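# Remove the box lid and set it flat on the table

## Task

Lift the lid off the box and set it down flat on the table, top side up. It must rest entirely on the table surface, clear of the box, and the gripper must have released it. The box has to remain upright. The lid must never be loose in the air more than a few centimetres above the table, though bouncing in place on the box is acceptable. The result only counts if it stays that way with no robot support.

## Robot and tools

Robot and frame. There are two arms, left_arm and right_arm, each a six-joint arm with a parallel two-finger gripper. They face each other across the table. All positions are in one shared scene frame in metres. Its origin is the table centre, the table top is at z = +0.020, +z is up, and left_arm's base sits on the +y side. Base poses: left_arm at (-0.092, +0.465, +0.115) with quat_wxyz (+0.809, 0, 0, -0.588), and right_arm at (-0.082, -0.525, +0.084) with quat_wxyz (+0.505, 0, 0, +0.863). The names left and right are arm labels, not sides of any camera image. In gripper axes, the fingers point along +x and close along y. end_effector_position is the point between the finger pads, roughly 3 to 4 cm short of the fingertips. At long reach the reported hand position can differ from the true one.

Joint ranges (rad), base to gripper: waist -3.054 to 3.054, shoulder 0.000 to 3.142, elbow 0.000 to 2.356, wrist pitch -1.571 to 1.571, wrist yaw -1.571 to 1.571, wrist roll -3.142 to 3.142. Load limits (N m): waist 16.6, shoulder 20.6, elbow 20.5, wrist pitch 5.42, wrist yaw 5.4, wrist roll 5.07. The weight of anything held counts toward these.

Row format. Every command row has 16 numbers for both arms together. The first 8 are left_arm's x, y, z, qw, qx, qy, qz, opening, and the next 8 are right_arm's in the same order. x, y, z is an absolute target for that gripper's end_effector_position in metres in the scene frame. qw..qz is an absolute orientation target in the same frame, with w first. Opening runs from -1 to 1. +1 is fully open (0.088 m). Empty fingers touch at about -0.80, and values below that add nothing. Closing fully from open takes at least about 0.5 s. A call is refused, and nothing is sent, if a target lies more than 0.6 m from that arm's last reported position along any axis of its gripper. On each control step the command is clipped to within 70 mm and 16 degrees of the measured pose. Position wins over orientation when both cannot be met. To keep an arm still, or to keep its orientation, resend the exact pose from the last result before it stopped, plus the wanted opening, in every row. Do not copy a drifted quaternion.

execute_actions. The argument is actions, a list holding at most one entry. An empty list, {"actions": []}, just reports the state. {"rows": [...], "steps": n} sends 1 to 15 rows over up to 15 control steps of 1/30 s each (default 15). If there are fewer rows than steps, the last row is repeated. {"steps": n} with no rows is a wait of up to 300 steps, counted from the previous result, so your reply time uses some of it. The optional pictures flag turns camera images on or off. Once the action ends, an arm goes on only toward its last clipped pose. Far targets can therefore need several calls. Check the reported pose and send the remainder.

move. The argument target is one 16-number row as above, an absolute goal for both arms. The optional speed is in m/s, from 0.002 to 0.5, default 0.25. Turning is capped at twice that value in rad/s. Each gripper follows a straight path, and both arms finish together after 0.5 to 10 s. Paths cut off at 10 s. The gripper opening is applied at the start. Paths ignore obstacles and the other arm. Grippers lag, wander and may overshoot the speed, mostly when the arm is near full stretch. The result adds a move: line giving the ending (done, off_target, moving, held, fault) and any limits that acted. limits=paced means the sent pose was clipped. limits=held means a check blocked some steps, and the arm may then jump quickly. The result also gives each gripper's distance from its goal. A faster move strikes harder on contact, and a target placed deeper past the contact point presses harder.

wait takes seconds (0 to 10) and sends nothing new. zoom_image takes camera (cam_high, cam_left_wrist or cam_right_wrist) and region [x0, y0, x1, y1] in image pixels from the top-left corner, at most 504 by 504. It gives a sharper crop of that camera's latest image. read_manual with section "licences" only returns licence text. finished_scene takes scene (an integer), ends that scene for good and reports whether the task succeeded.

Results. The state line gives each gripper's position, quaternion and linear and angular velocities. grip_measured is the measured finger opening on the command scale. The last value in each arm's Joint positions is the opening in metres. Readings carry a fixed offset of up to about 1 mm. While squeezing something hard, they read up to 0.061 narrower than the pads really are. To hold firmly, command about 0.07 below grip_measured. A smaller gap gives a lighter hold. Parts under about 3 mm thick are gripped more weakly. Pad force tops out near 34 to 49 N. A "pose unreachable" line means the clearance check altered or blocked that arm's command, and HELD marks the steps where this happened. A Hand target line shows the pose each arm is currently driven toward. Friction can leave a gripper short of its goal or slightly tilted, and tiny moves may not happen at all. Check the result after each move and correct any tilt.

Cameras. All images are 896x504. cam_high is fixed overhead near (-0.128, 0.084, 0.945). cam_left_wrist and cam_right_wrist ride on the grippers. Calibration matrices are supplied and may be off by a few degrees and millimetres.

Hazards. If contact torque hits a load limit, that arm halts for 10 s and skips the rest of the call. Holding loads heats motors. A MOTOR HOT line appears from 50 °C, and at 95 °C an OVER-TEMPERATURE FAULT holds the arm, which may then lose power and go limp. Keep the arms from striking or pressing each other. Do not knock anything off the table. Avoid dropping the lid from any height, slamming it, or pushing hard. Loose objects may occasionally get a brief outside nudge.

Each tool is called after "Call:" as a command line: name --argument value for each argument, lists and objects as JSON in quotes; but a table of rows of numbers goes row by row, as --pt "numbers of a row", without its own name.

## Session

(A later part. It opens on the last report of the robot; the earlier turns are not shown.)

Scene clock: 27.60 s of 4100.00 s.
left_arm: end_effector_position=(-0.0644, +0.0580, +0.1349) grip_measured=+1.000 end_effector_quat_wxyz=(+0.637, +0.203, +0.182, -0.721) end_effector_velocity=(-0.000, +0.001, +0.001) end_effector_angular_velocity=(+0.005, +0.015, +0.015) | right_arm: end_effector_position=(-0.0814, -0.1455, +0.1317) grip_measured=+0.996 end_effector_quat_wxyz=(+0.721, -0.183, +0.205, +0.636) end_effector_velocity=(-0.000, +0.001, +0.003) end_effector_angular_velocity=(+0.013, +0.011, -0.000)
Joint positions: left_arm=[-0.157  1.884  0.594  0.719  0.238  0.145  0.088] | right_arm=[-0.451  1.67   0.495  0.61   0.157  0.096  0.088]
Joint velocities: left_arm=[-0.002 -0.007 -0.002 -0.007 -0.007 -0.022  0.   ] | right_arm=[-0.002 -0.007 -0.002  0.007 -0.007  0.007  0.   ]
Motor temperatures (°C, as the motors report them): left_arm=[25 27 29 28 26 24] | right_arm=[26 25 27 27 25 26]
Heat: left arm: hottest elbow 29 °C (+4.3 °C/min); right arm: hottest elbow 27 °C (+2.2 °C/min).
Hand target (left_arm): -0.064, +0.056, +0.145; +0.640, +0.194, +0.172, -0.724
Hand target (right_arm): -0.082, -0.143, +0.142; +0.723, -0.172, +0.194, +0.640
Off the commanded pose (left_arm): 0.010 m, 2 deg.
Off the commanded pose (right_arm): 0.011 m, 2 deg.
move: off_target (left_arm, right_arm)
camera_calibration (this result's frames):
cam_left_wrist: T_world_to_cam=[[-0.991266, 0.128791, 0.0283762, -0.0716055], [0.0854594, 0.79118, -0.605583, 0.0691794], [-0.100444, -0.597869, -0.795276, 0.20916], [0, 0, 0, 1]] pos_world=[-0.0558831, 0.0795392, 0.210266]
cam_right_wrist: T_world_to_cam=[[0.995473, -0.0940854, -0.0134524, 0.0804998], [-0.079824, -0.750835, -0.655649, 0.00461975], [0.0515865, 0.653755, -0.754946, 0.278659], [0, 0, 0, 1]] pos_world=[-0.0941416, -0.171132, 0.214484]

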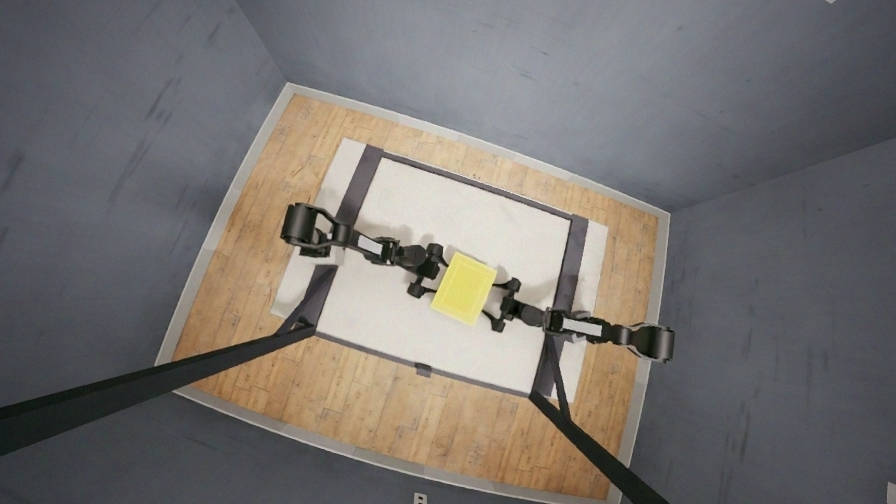

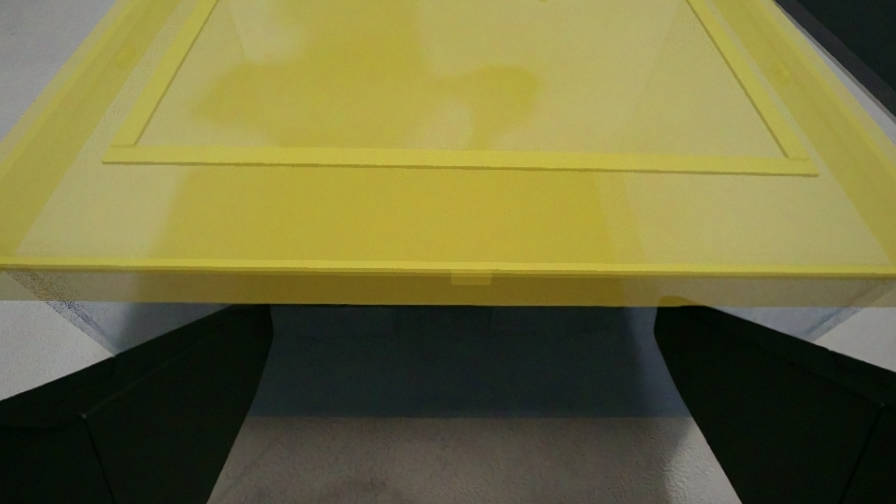

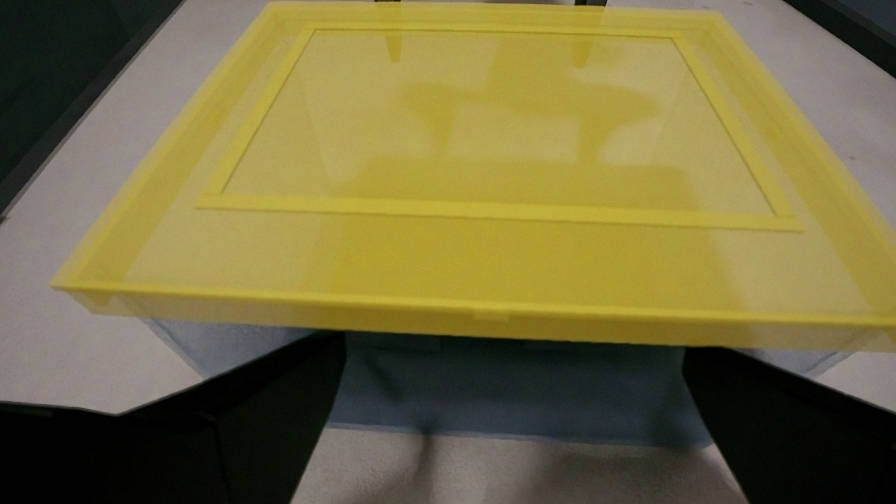

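Tips are now under the skirt. Lift.

Call:
move --target '[-0.064,0.053,0.162,0.64,0.194,0.172,-0.724,1,-0.082,-0.140,0.159,0.724,-0.172,0.194,0.64,1]' --speed 0.01

Scene clock: 31.07 s of 4100.00 s.
left_arm: end_effector_position=(-0.0651, +0.0627, +0.1457) grip_measured=+1.000 end_effector_quat_wxyz=(+0.635, +0.208, +0.190, -0.719) end_effector_velocity=(-0.000, +0.003, -0.001) end_effector_angular_velocity=(+0.009, +0.003, +0.008) | right_arm: end_effector_position=(-0.0811, -0.1489, +0.1420) grip_measured=+0.996 end_effector_quat_wxyz=(+0.719, -0.190, +0.211, +0.634) end_effector_velocity=(-0.000, -0.001, -0.001) end_effector_angular_velocity=(-0.014, +0.005, +0.015)
Joint positions: left_arm=[-0.157  1.815  0.595  0.629  0.238  0.145  0.088] | right_arm=[-0.451  1.606  0.51   0.513  0.158  0.096  0.088]
Joint velocities: left_arm=[-0.002 -0.007 -0.007 -0.007 -0.007 -0.007  0.   ] | right_arm=[-0.007 -0.007  0.002 -0.022 -0.022 -0.007  0.   ]
Motor temperatures (°C, as the motors report them): left_arm=[25 28 29 28 26 24] | right_arm=[26 26 27 28 25 26]
Heat: left arm: hottest elbow 29 °C (+3.9 °C/min); right arm: hottest wrist pitch 28 °C (+3.9 °C/min).
Hand target (left_arm): -0.064, +0.053, +0.162; +0.640, +0.194, +0.172, -0.724
Hand target (right_arm): -0.082, -0.140, +0.159; +0.724, -0.172, +0.194, +0.640
Off the commanded pose (left_arm): 0.019 m, 3 deg.
Off the commanded pose (right_arm): 0.019 m, 3 deg.
move: off_target (left_arm, right_arm)
camera_calibration (this result's frames):
cam_left_wrist: T_world_to_cam=[[-0.99117, 0.128181, 0.0339445, -0.0740335], [0.0836194, 0.802897, -0.590223, 0.0689265], [-0.102909, -0.582173, -0.806526, 0.22102], [0, 0, 0, 1]] pos_world=[-0.0563984, 0.0828206, 0.221453]
cam_right_wrist: T_world_to_cam=[[0.995458, -0.0946184, -0.0104858, 0.0795661], [-0.0792325, -0.762415, -0.642219, 0.00532022], [0.0527712, 0.640133, -0.76645, 0.288324], [0, 0, 0, 1]] pos_world=[-0.0939984, -0.172981, 0.225237]

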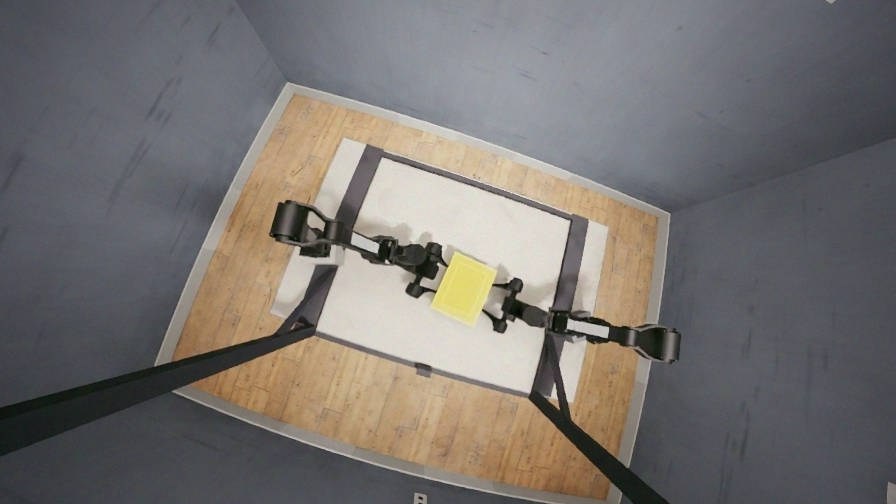

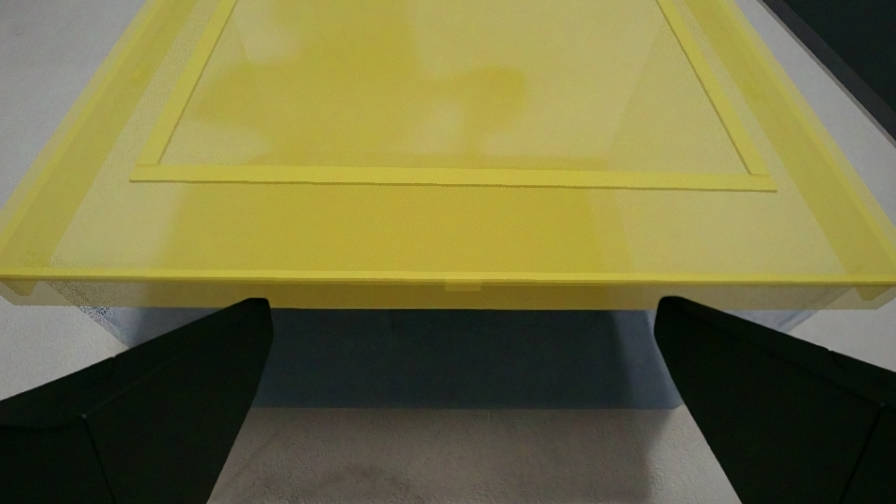

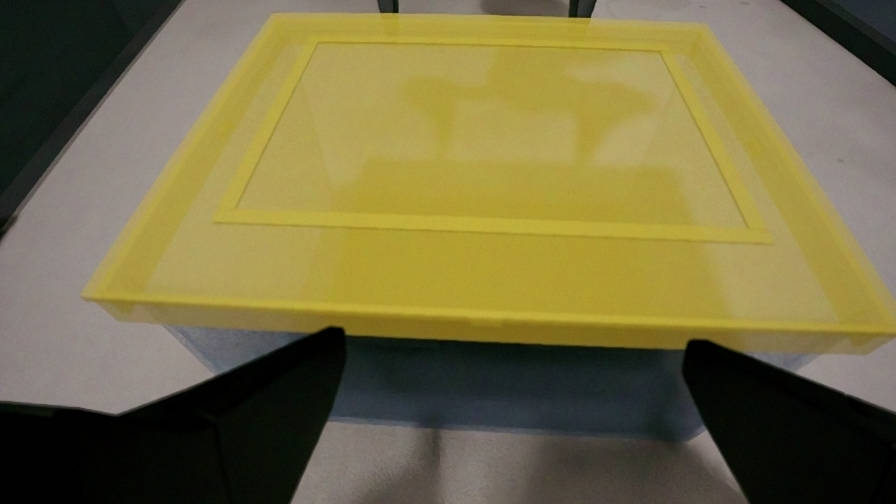

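Call:
move --target '[-0.065,0.045,0.18,0.64,0.194,0.172,-0.724,1,-0.081,-0.131,0.177,0.724,-0.172,0.194,0.64,1]' --speed 0.01

Scene clock: 36.20 s of 4100.00 s.
left_arm: end_effector_position=(-0.0652, +0.0610, +0.1535) grip_measured=+1.000 end_effector_quat_wxyz=(+0.632, +0.217, +0.203, -0.716) end_effector_velocity=(+0.002, +0.001, -0.001) end_effector_angular_velocity=(+0.013, -0.017, +0.011) | right_arm: end_effector_position=(-0.0813, -0.1468, +0.1480) grip_measured=+0.996 end_effector_quat_wxyz=(+0.716, -0.205, +0.222, +0.630) end_effector_velocity=(+0.002, -0.002, -0.002) end_effector_angular_velocity=(-0.016, +0.001, -0.013)
Joint positions: left_arm=[-0.16   1.776  0.632  0.522  0.234  0.145  0.088] | right_arm=[-0.451  1.58   0.558  0.401  0.157  0.094  0.088]
Joint velocities: left_arm=[-0.002 -0.007  0.002 -0.022 -0.022  0.007  0.   ] | right_arm=[-0.002 -0.002  0.002 -0.022  0.007  0.007 -0.   ]
Motor temperatures (°C, as the motors report them): left_arm=[25 29 30 29 26 24] | right_arm=[26 26 28 28 25 26]
Heat: left arm: hottest elbow 30 °C (+5.0 °C/min); right arm: hottest elbow 28 °C (+3.3 °C/min).
Hand target (left_arm): -0.065, +0.046, +0.180; +0.640, +0.194, +0.172, -0.724
Hand target (right_arm): -0.081, -0.132, +0.177; +0.724, -0.172, +0.194, +0.640
Off the commanded pose (left_arm): 0.031 m, 5 deg.
Off the commanded pose (right_arm): 0.033 m, 5 deg.
move: off_target (left_arm, right_arm)
camera_calibration (this result's frames):
cam_left_wrist: T_world_to_cam=[[-0.991226, 0.125869, 0.0403508, -0.0749568], [0.0812597, 0.82106, -0.565028, 0.0698216], [-0.10425, -0.556792, -0.824084, 0.22735], [0, 0, 0, 1]] pos_world=[-0.0562716, 0.0786934, 0.229831]
cam_right_wrist: T_world_to_cam=[[0.995634, -0.0932683, -0.00369186, 0.0791797], [-0.075958, -0.786592, -0.612783, 0.0030959], [0.0542492, 0.610388, -0.790243, 0.2909], [0, 0, 0, 1]] pos_world=[-0.09438, -0.167742, 0.232071]

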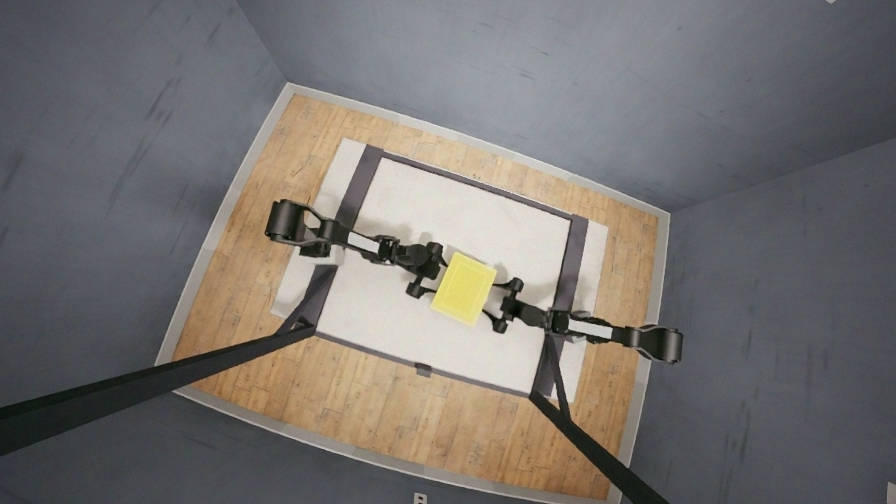

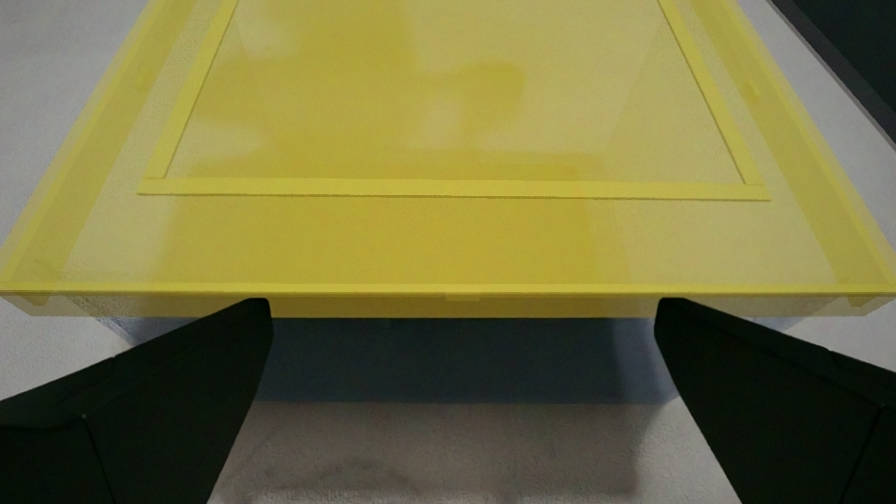

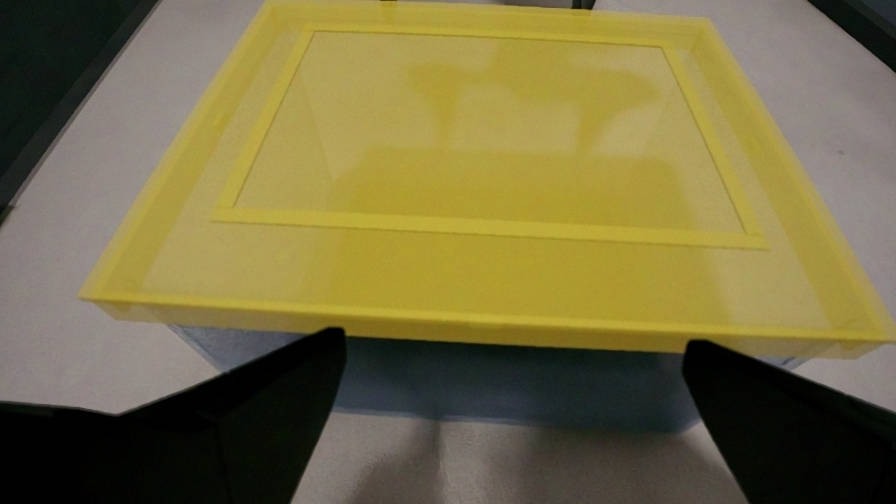

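Call:
move --target '[-0.065,0.042,0.202,0.64,0.194,0.172,-0.724,1,-0.081,-0.128,0.199,0.724,-0.172,0.194,0.64,1]' --speed 0.015

Scene clock: 40.63 s of 4100.00 s.
left_arm: end_effector_position=(-0.0640, +0.0446, +0.1948) grip_measured=+1.000 end_effector_quat_wxyz=(+0.639, +0.200, +0.177, -0.722) end_effector_velocity=(+0.002, +0.000, +0.000) end_effector_angular_velocity=(+0.002, -0.010, +0.005) | right_arm: end_effector_position=(-0.0818, -0.1300, +0.1913) grip_measured=+0.996 end_effector_quat_wxyz=(+0.721, -0.179, +0.199, +0.639) end_effector_velocity=(+0.000, -0.003, -0.004) end_effector_angular_velocity=(-0.022, -0.011, -0.000)
Joint positions: left_arm=[-0.163  1.7    0.71   0.434  0.233  0.142  0.088] | right_arm=[-0.453  1.513  0.65   0.314  0.154  0.088  0.088]
Joint velocities: left_arm=[ 0.002 -0.002  0.002 -0.007 -0.007  0.007  0.   ] | right_arm=[ 0.002 -0.002 -0.002 -0.022  0.007 -0.007 -0.   ]
Motor temperatures (°C, as the motors report them): left_arm=[25 29 30 29 26 24] | right_arm=[26 27 29 29 25 26]
Heat: left arm: hottest elbow 30 °C (+4.4 °C/min); right arm: hottest elbow 29 °C (+4.4 °C/min).
Hand target (left_arm): -0.065, +0.042, +0.202; +0.640, +0.194, +0.172, -0.724
Hand target (right_arm): -0.081, -0.128, +0.199; +0.724, -0.172, +0.194, +0.640
Off the commanded pose (left_arm): 0.008 m, 1 deg.
Off the commanded pose (right_arm): 0.008 m, 1 deg.
move: done
camera_calibration (this result's frames):
cam_left_wrist: T_world_to_cam=[[-0.991313, 0.129281, 0.0241815, -0.0703849], [0.0871014, 0.783067, -0.615808, 0.118453], [-0.0985482, -0.608352, -0.787525, 0.247868], [0, 0, 0, 1]] pos_world=[-0.0556639, 0.0671344, 0.269849]
cam_right_wrist: T_world_to_cam=[[0.995955, -0.0891653, -0.0110783, 0.0834435], [-0.0737642, -0.741003, -0.667438, 0.0594407], [0.0513033, 0.665555, -0.744583, 0.313075], [0, 0, 0, 1]] pos_world=[-0.0947832, -0.156882, 0.273707]

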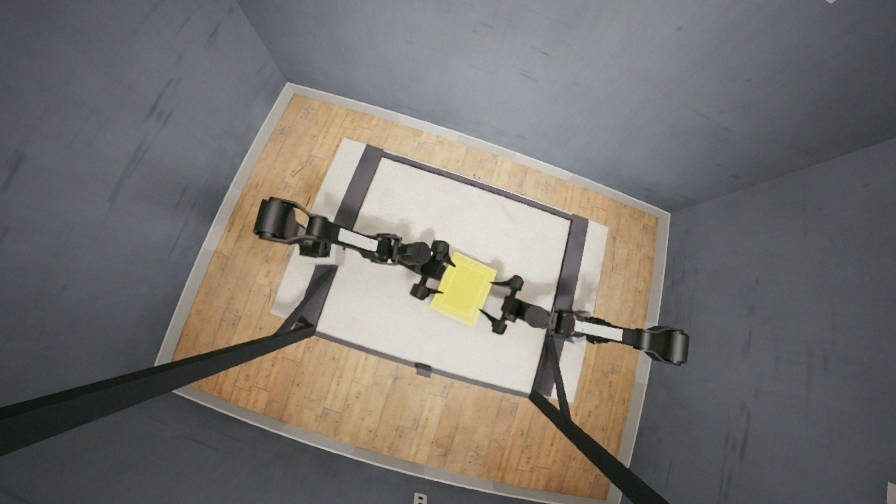

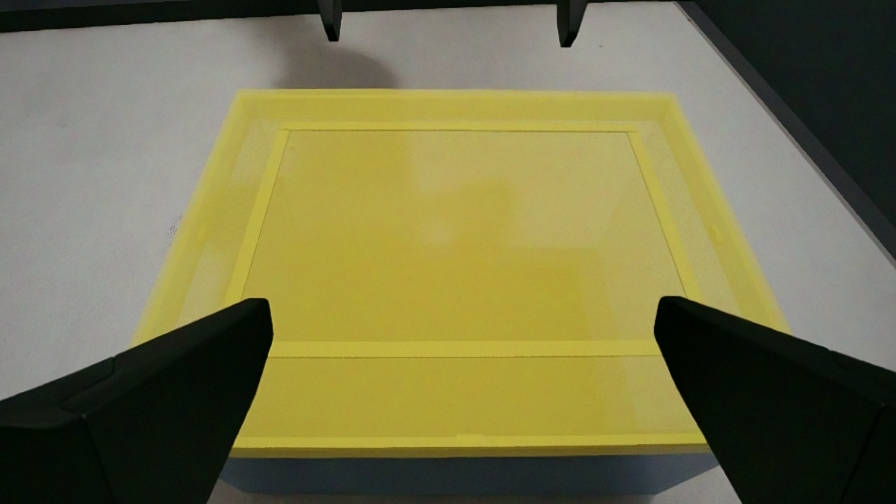

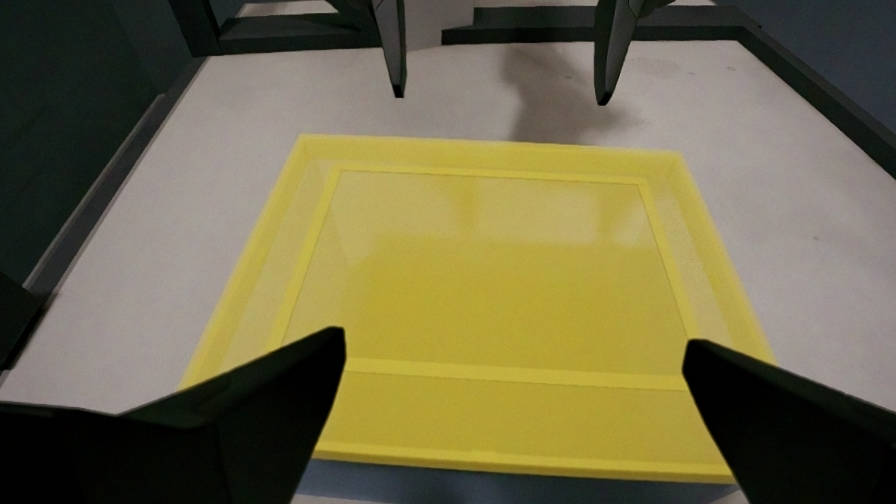

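Call:
move --target '[-0.06,0.085,0.17,0.469,0.469,-0.53,-0.53,0,-0.086,-0.17,0.17,0.53,0.53,0.469,0.469,0]'

Call:
move --target '[-0.06,0.08,0.125,0.469,0.469,-0.53,-0.53,0,-0.086,-0.165,0.124,0.53,0.53,0.469,0.469,0]' --speed 0.08

Call:
move --target '[-0.064,0.052,0.125,0.469,0.469,-0.53,-0.53,0,-0.082,-0.138,0.124,0.53,0.53,0.469,0.469,0]' --speed 0.03

Scene clock: 45.63 s of 4100.00 s.
left_arm: end_effector_position=(-0.0603, +0.0832, +0.1765) grip_measured=+0.003 end_effector_quat_wxyz=(+0.437, +0.492, -0.504, -0.559) end_effector_velocity=(+0.002, +0.001, -0.001) end_effector_angular_velocity=(+0.004, -0.019, -0.002) | right_arm: end_effector_position=(-0.0860, -0.1692, +0.1739) grip_measured=+0.002 end_effector_quat_wxyz=(+0.548, +0.509, +0.487, +0.451) end_effector_velocity=(+0.000, -0.001, +0.002) end_effector_angular_velocity=(+0.006, -0.007, -0.004)
Joint positions: left_arm=[-0.094  2.057  0.362  1.578  0.352  1.605  0.039] | right_arm=[-0.406  1.878  0.228  1.573  0.223  1.58   0.039]
Joint velocities: left_arm=[ 0.007 -0.002 -0.002 -0.007  0.007  0.022 -0.   ] | right_arm=[ 0.002 -0.002 -0.002  0.007  0.007 -0.007  0.   ]
Motor temperatures (°C, as the motors report them): left_arm=[25 29 30 29 26 25] | right_arm=[26 27 29 29 25 26]
Heat: left arm: hottest elbow 30 °C (+3.9 °C/min); right arm: hottest elbow 29 °C (+3.9 °C/min).
Hand target (left_arm): -0.060, +0.085, +0.172; +0.432, +0.496, -0.502, -0.562
Hand target (right_arm): -0.086, -0.171, +0.172; +0.549, +0.509, +0.489, +0.448
Off the commanded pose (left_arm): 0.007 m, 6 deg.
Off the commanded pose (right_arm): 0.004 m, 4 deg.
joint sent to its limit (left arm) — the command would take joint 4 (wrist pitch) past its upper limit, so that joint was sent only as far as its limit.
joint sent to its limit (right arm) — the command would take joint 4 (wrist pitch) past its upper limit, so that joint was sent only as far as its limit.
move: off_target (left_arm, right_arm)
camera_calibration (this result's frames):
cam_left_wrist: T_world_to_cam=[[-0.00607525, 0.130258, -0.991462, 0.167274], [0.972882, 0.230027, 0.0242595, 0.0631188], [0.231223, -0.964428, -0.128123, 0.190448], [0, 0, 0, 1]] pos_world=[-0.104427, 0.147366, 0.188716]
cam_right_wrist: T_world_to_cam=[[0.00542401, -0.0424889, -0.999082, 0.178426], [-0.983877, -0.178832, 0.0022639, -0.0811841], [-0.178764, 0.982962, -0.0427739, 0.238337], [0, 0, 0, 1]] pos_world=[-0.0382369, -0.241213, 0.188641]

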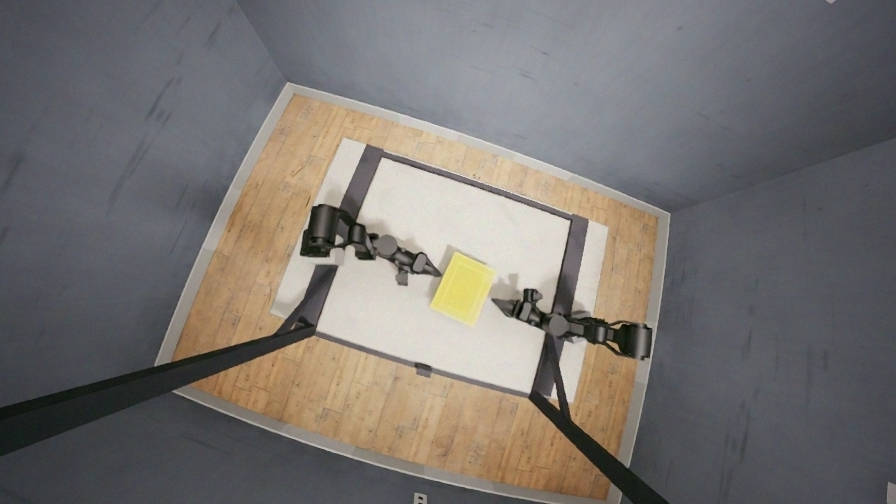

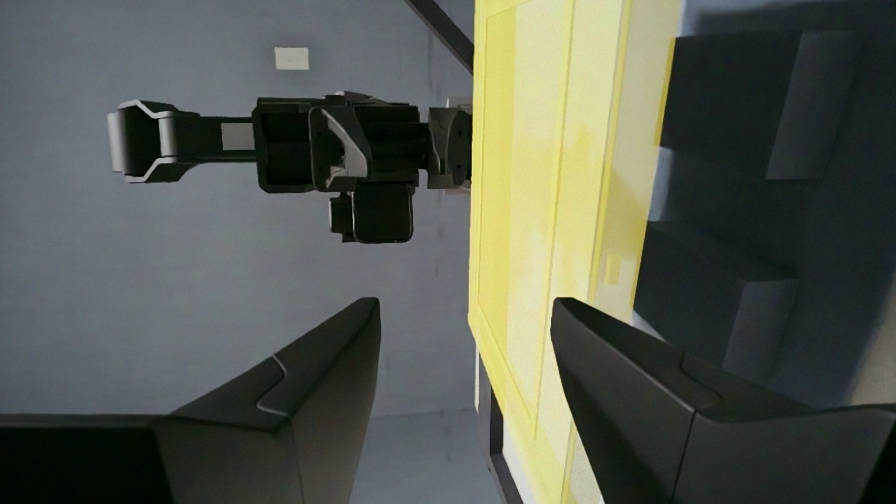

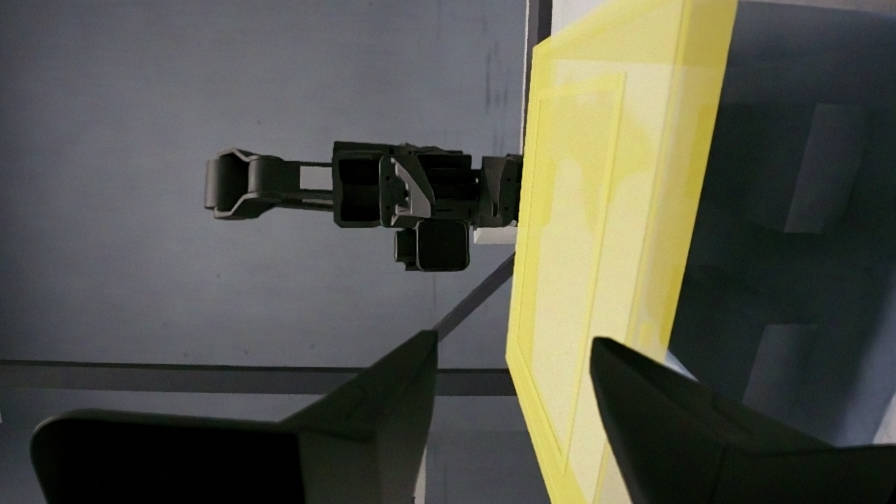

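Scene clock: 46.73 s of 4100.00 s.
left_arm: end_effector_position=(-0.0612, +0.0806, +0.1285) grip_measured=+0.003 end_effector_quat_wxyz=(+0.400, +0.512, -0.484, -0.586) end_effector_velocity=(+0.002, -0.001, -0.005) end_effector_angular_velocity=(+0.013, +0.008, +0.011) | right_arm: end_effector_position=(-0.0856, -0.1663, +0.1255) grip_measured=+0.002 end_effector_quat_wxyz=(+0.579, +0.481, +0.515, +0.409) end_effector_velocity=(-0.002, -0.001, -0.008) end_effector_angular_velocity=(-0.033, -0.009, +0.011)
Joint positions: left_arm=[-0.089  2.22   0.41   1.58   0.373  1.648  0.039] | right_arm=[-0.4    2.048  0.263  1.574  0.243  1.617  0.039]
Joint velocities: left_arm=[ 0.002  0.012  0.007 -0.007 -0.007 -0.007  0.   ] | right_arm=[ 0.002  0.012  0.002 -0.022 -0.007 -0.007  0.   ]
Motor temperatures (°C, as the motors report them): left_arm=[25 29 30 29 26 25] | right_arm=[26 27 28 29 25 26]
Heat: left arm: hottest elbow 30 °C (+3.9 °C/min); right arm: hottest wrist pitch 29 °C (+3.9 °C/min).
Hand target (left_arm): -0.060, +0.080, +0.126; +0.398, +0.514, -0.484, -0.586
Hand target (right_arm): -0.086, -0.165, +0.125; +0.579, +0.484, +0.515, +0.407
Off the commanded pose (left_arm): 0.004 m, 12 deg.
Off the commanded pose (right_arm): 0.002 m, 12 deg.
joint sent to its limit (left arm) — the command would take joint 4 (wrist pitch) past its upper limit, so that joint was sent only as far as its limit.
joint sent to its limit (right arm) — the command would take joint 4 (wrist pitch) past its upper limit, so that joint was sent only as far as its limit.
move: off_target (left_arm, right_arm)
camera_calibration (this result's frames):
cam_left_wrist: T_world_to_cam=[[0.012285, 0.232181, -0.972595, 0.11052], [0.97746, 0.202231, 0.0606238, 0.0635602], [0.210765, -0.951417, -0.224463, 0.192119], [0, 0, 0, 1]] pos_world=[-0.103977, 0.14427, 0.146762]
cam_right_wrist: T_world_to_cam=[[-0.015277, -0.169389, -0.985431, 0.105559], [-0.986599, -0.157562, 0.042379, -0.081861], [-0.162445, 0.972873, -0.164712, 0.248432], [0, 0, 0, 1]] pos_world=[-0.0387949, -0.23671, 0.14841]

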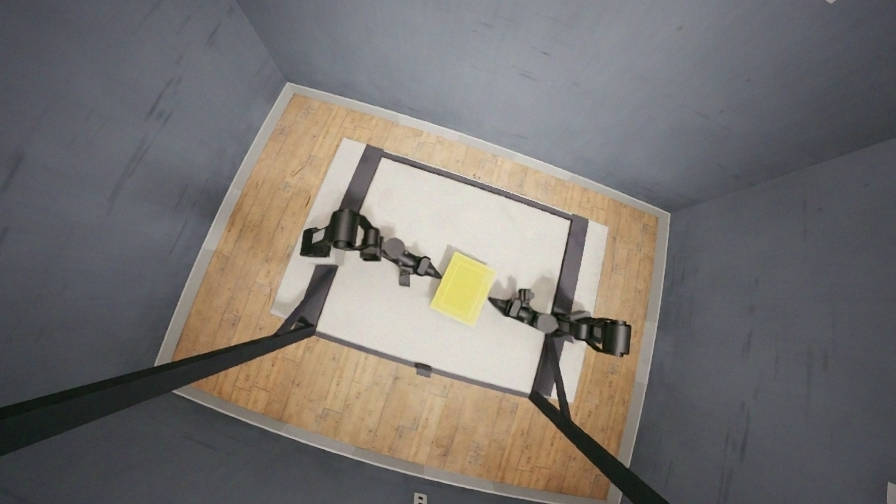

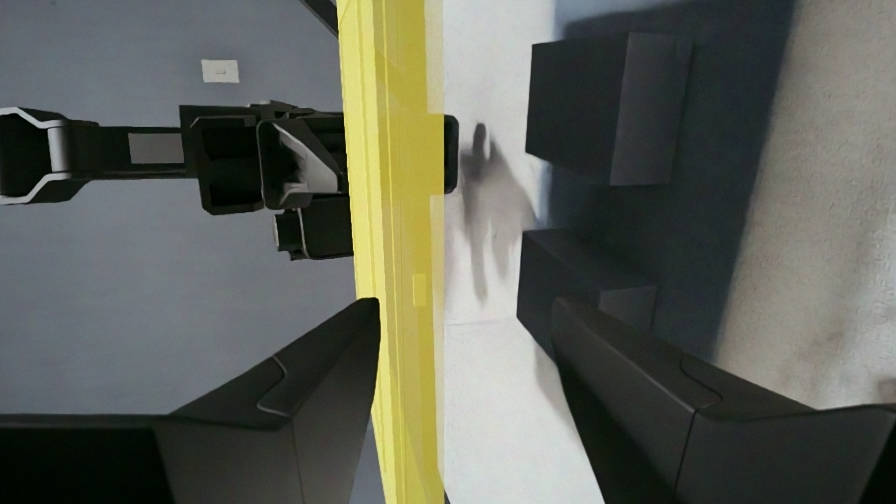

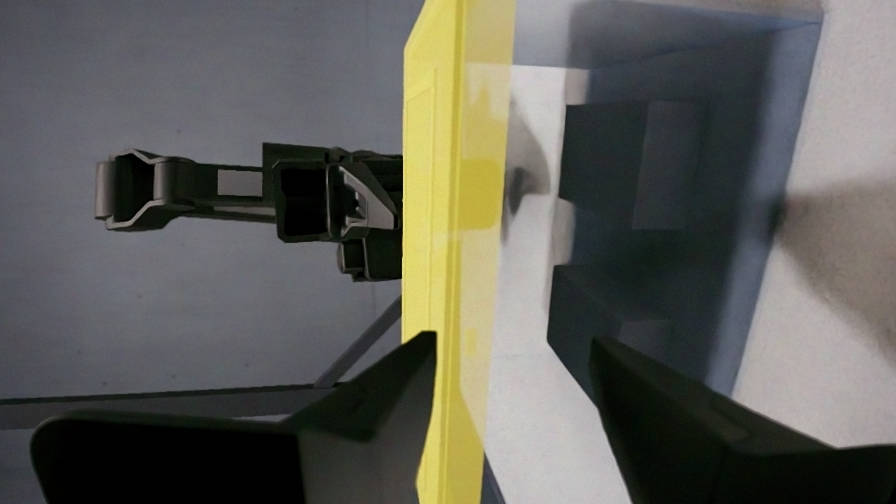

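Scene clock: 50.60 s of 4100.00 s.
left_arm: end_effector_position=(-0.0624, +0.0585, +0.1279) grip_measured=+0.002 end_effector_quat_wxyz=(+0.410, +0.508, -0.492, -0.576) end_effector_velocity=(+0.002, +0.001, -0.004) end_effector_angular_velocity=(+0.026, +0.022, +0.023) | right_arm: end_effector_position=(-0.0832, -0.1443, +0.1245) grip_measured=+0.002 end_effector_quat_wxyz=(+0.572, +0.490, +0.509, +0.416) end_effector_velocity=(-0.000, -0.001, -0.001) end_effector_angular_velocity=(-0.010, -0.021, +0.009)
Joint positions: left_arm=[-0.115  2.27   0.496  1.58   0.343  1.636  0.039] | right_arm=[-0.42   2.106  0.349  1.578  0.225  1.611  0.039]
Joint velocities: left_arm=[-0.002 -0.002 -0.002 -0.022 -0.022 -0.022  0.   ] | right_arm=[-0.002 -0.002 -0.002 -0.007 -0.007 -0.022 -0.   ]
Motor temperatures (°C, as the motors report them): left_arm=[25 29 30 30 26 25] | right_arm=[26 27 28 29 25 26]
Heat: left arm: hottest elbow 30 °C (+3.6 °C/min); right arm: hottest wrist pitch 29 °C (+3.6 °C/min).
Hand target (left_arm): -0.064, +0.052, +0.125; +0.412, +0.506, -0.493, -0.576
Hand target (right_arm): -0.082, -0.138, +0.124; +0.570, +0.492, +0.507, +0.419
Off the commanded pose (left_arm): 0.007 m, 11 deg.
Off the commanded pose (right_arm): 0.006 m, 10 deg.
joint sent to its limit (left arm) — the command would take joint 4 (wrist pitch) past its upper limit, so that joint was sent only as far as its limit.
joint sent to its limit (right arm) — the command would take joint 4 (wrist pitch) past its upper limit, so that joint was sent only as far as its limit.
move: off_target (left_arm, right_arm)
camera_calibration (this result's frames):
cam_left_wrist: T_world_to_cam=[[0.0126955, 0.199752, -0.979764, 0.117872], [0.975952, 0.210772, 0.0556177, 0.0692457], [0.217616, -0.956909, -0.192272, 0.167846], [0, 0, 0, 1]] pos_world=[-0.105603, 0.122473, 0.143907]
cam_right_wrist: T_world_to_cam=[[-0.0167185, -0.140429, -0.98995, 0.11299], [-0.986742, -0.15754, 0.0390121, -0.0755911], [-0.161435, 0.977477, -0.135933, 0.224492], [0, 0, 0, 1]] pos_world=[-0.0364588, -0.215478, 0.145319]

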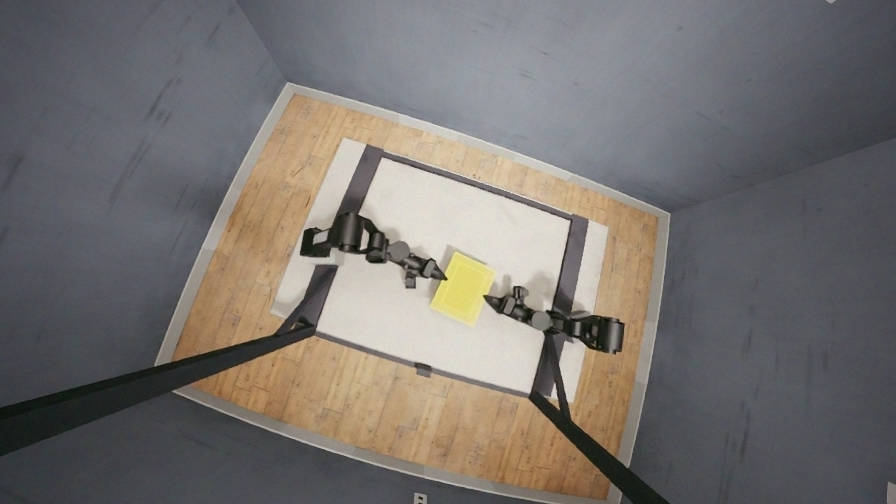

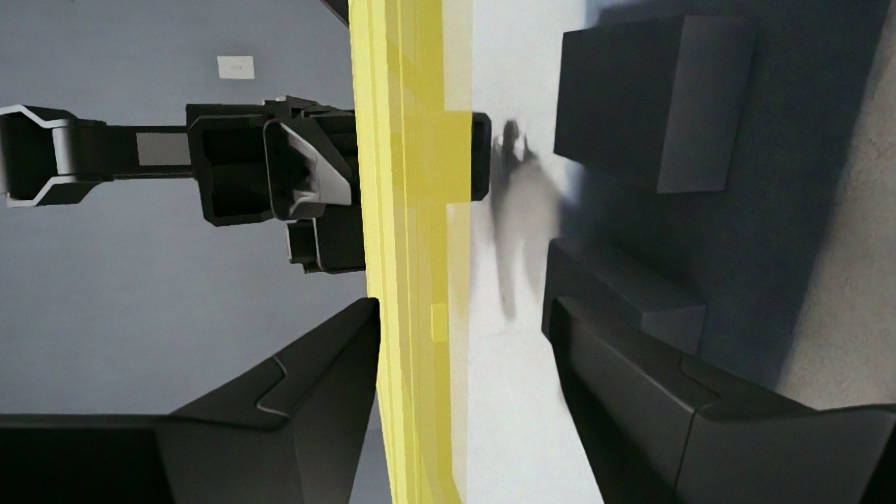

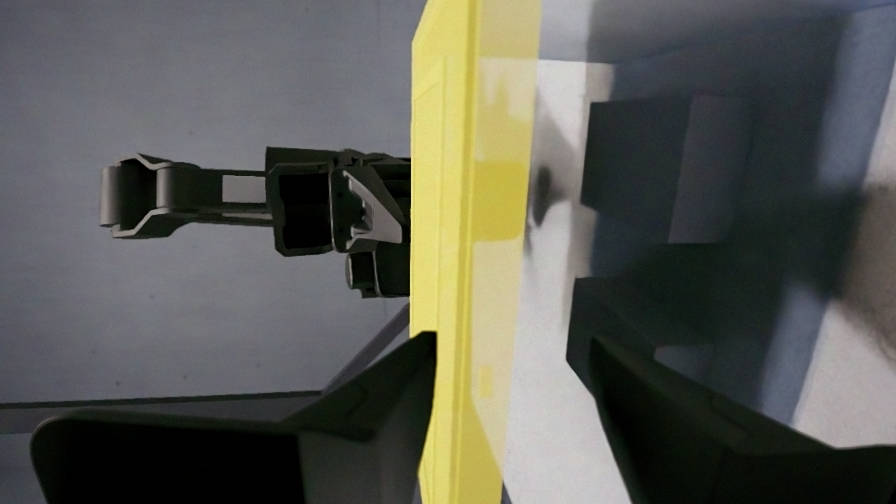

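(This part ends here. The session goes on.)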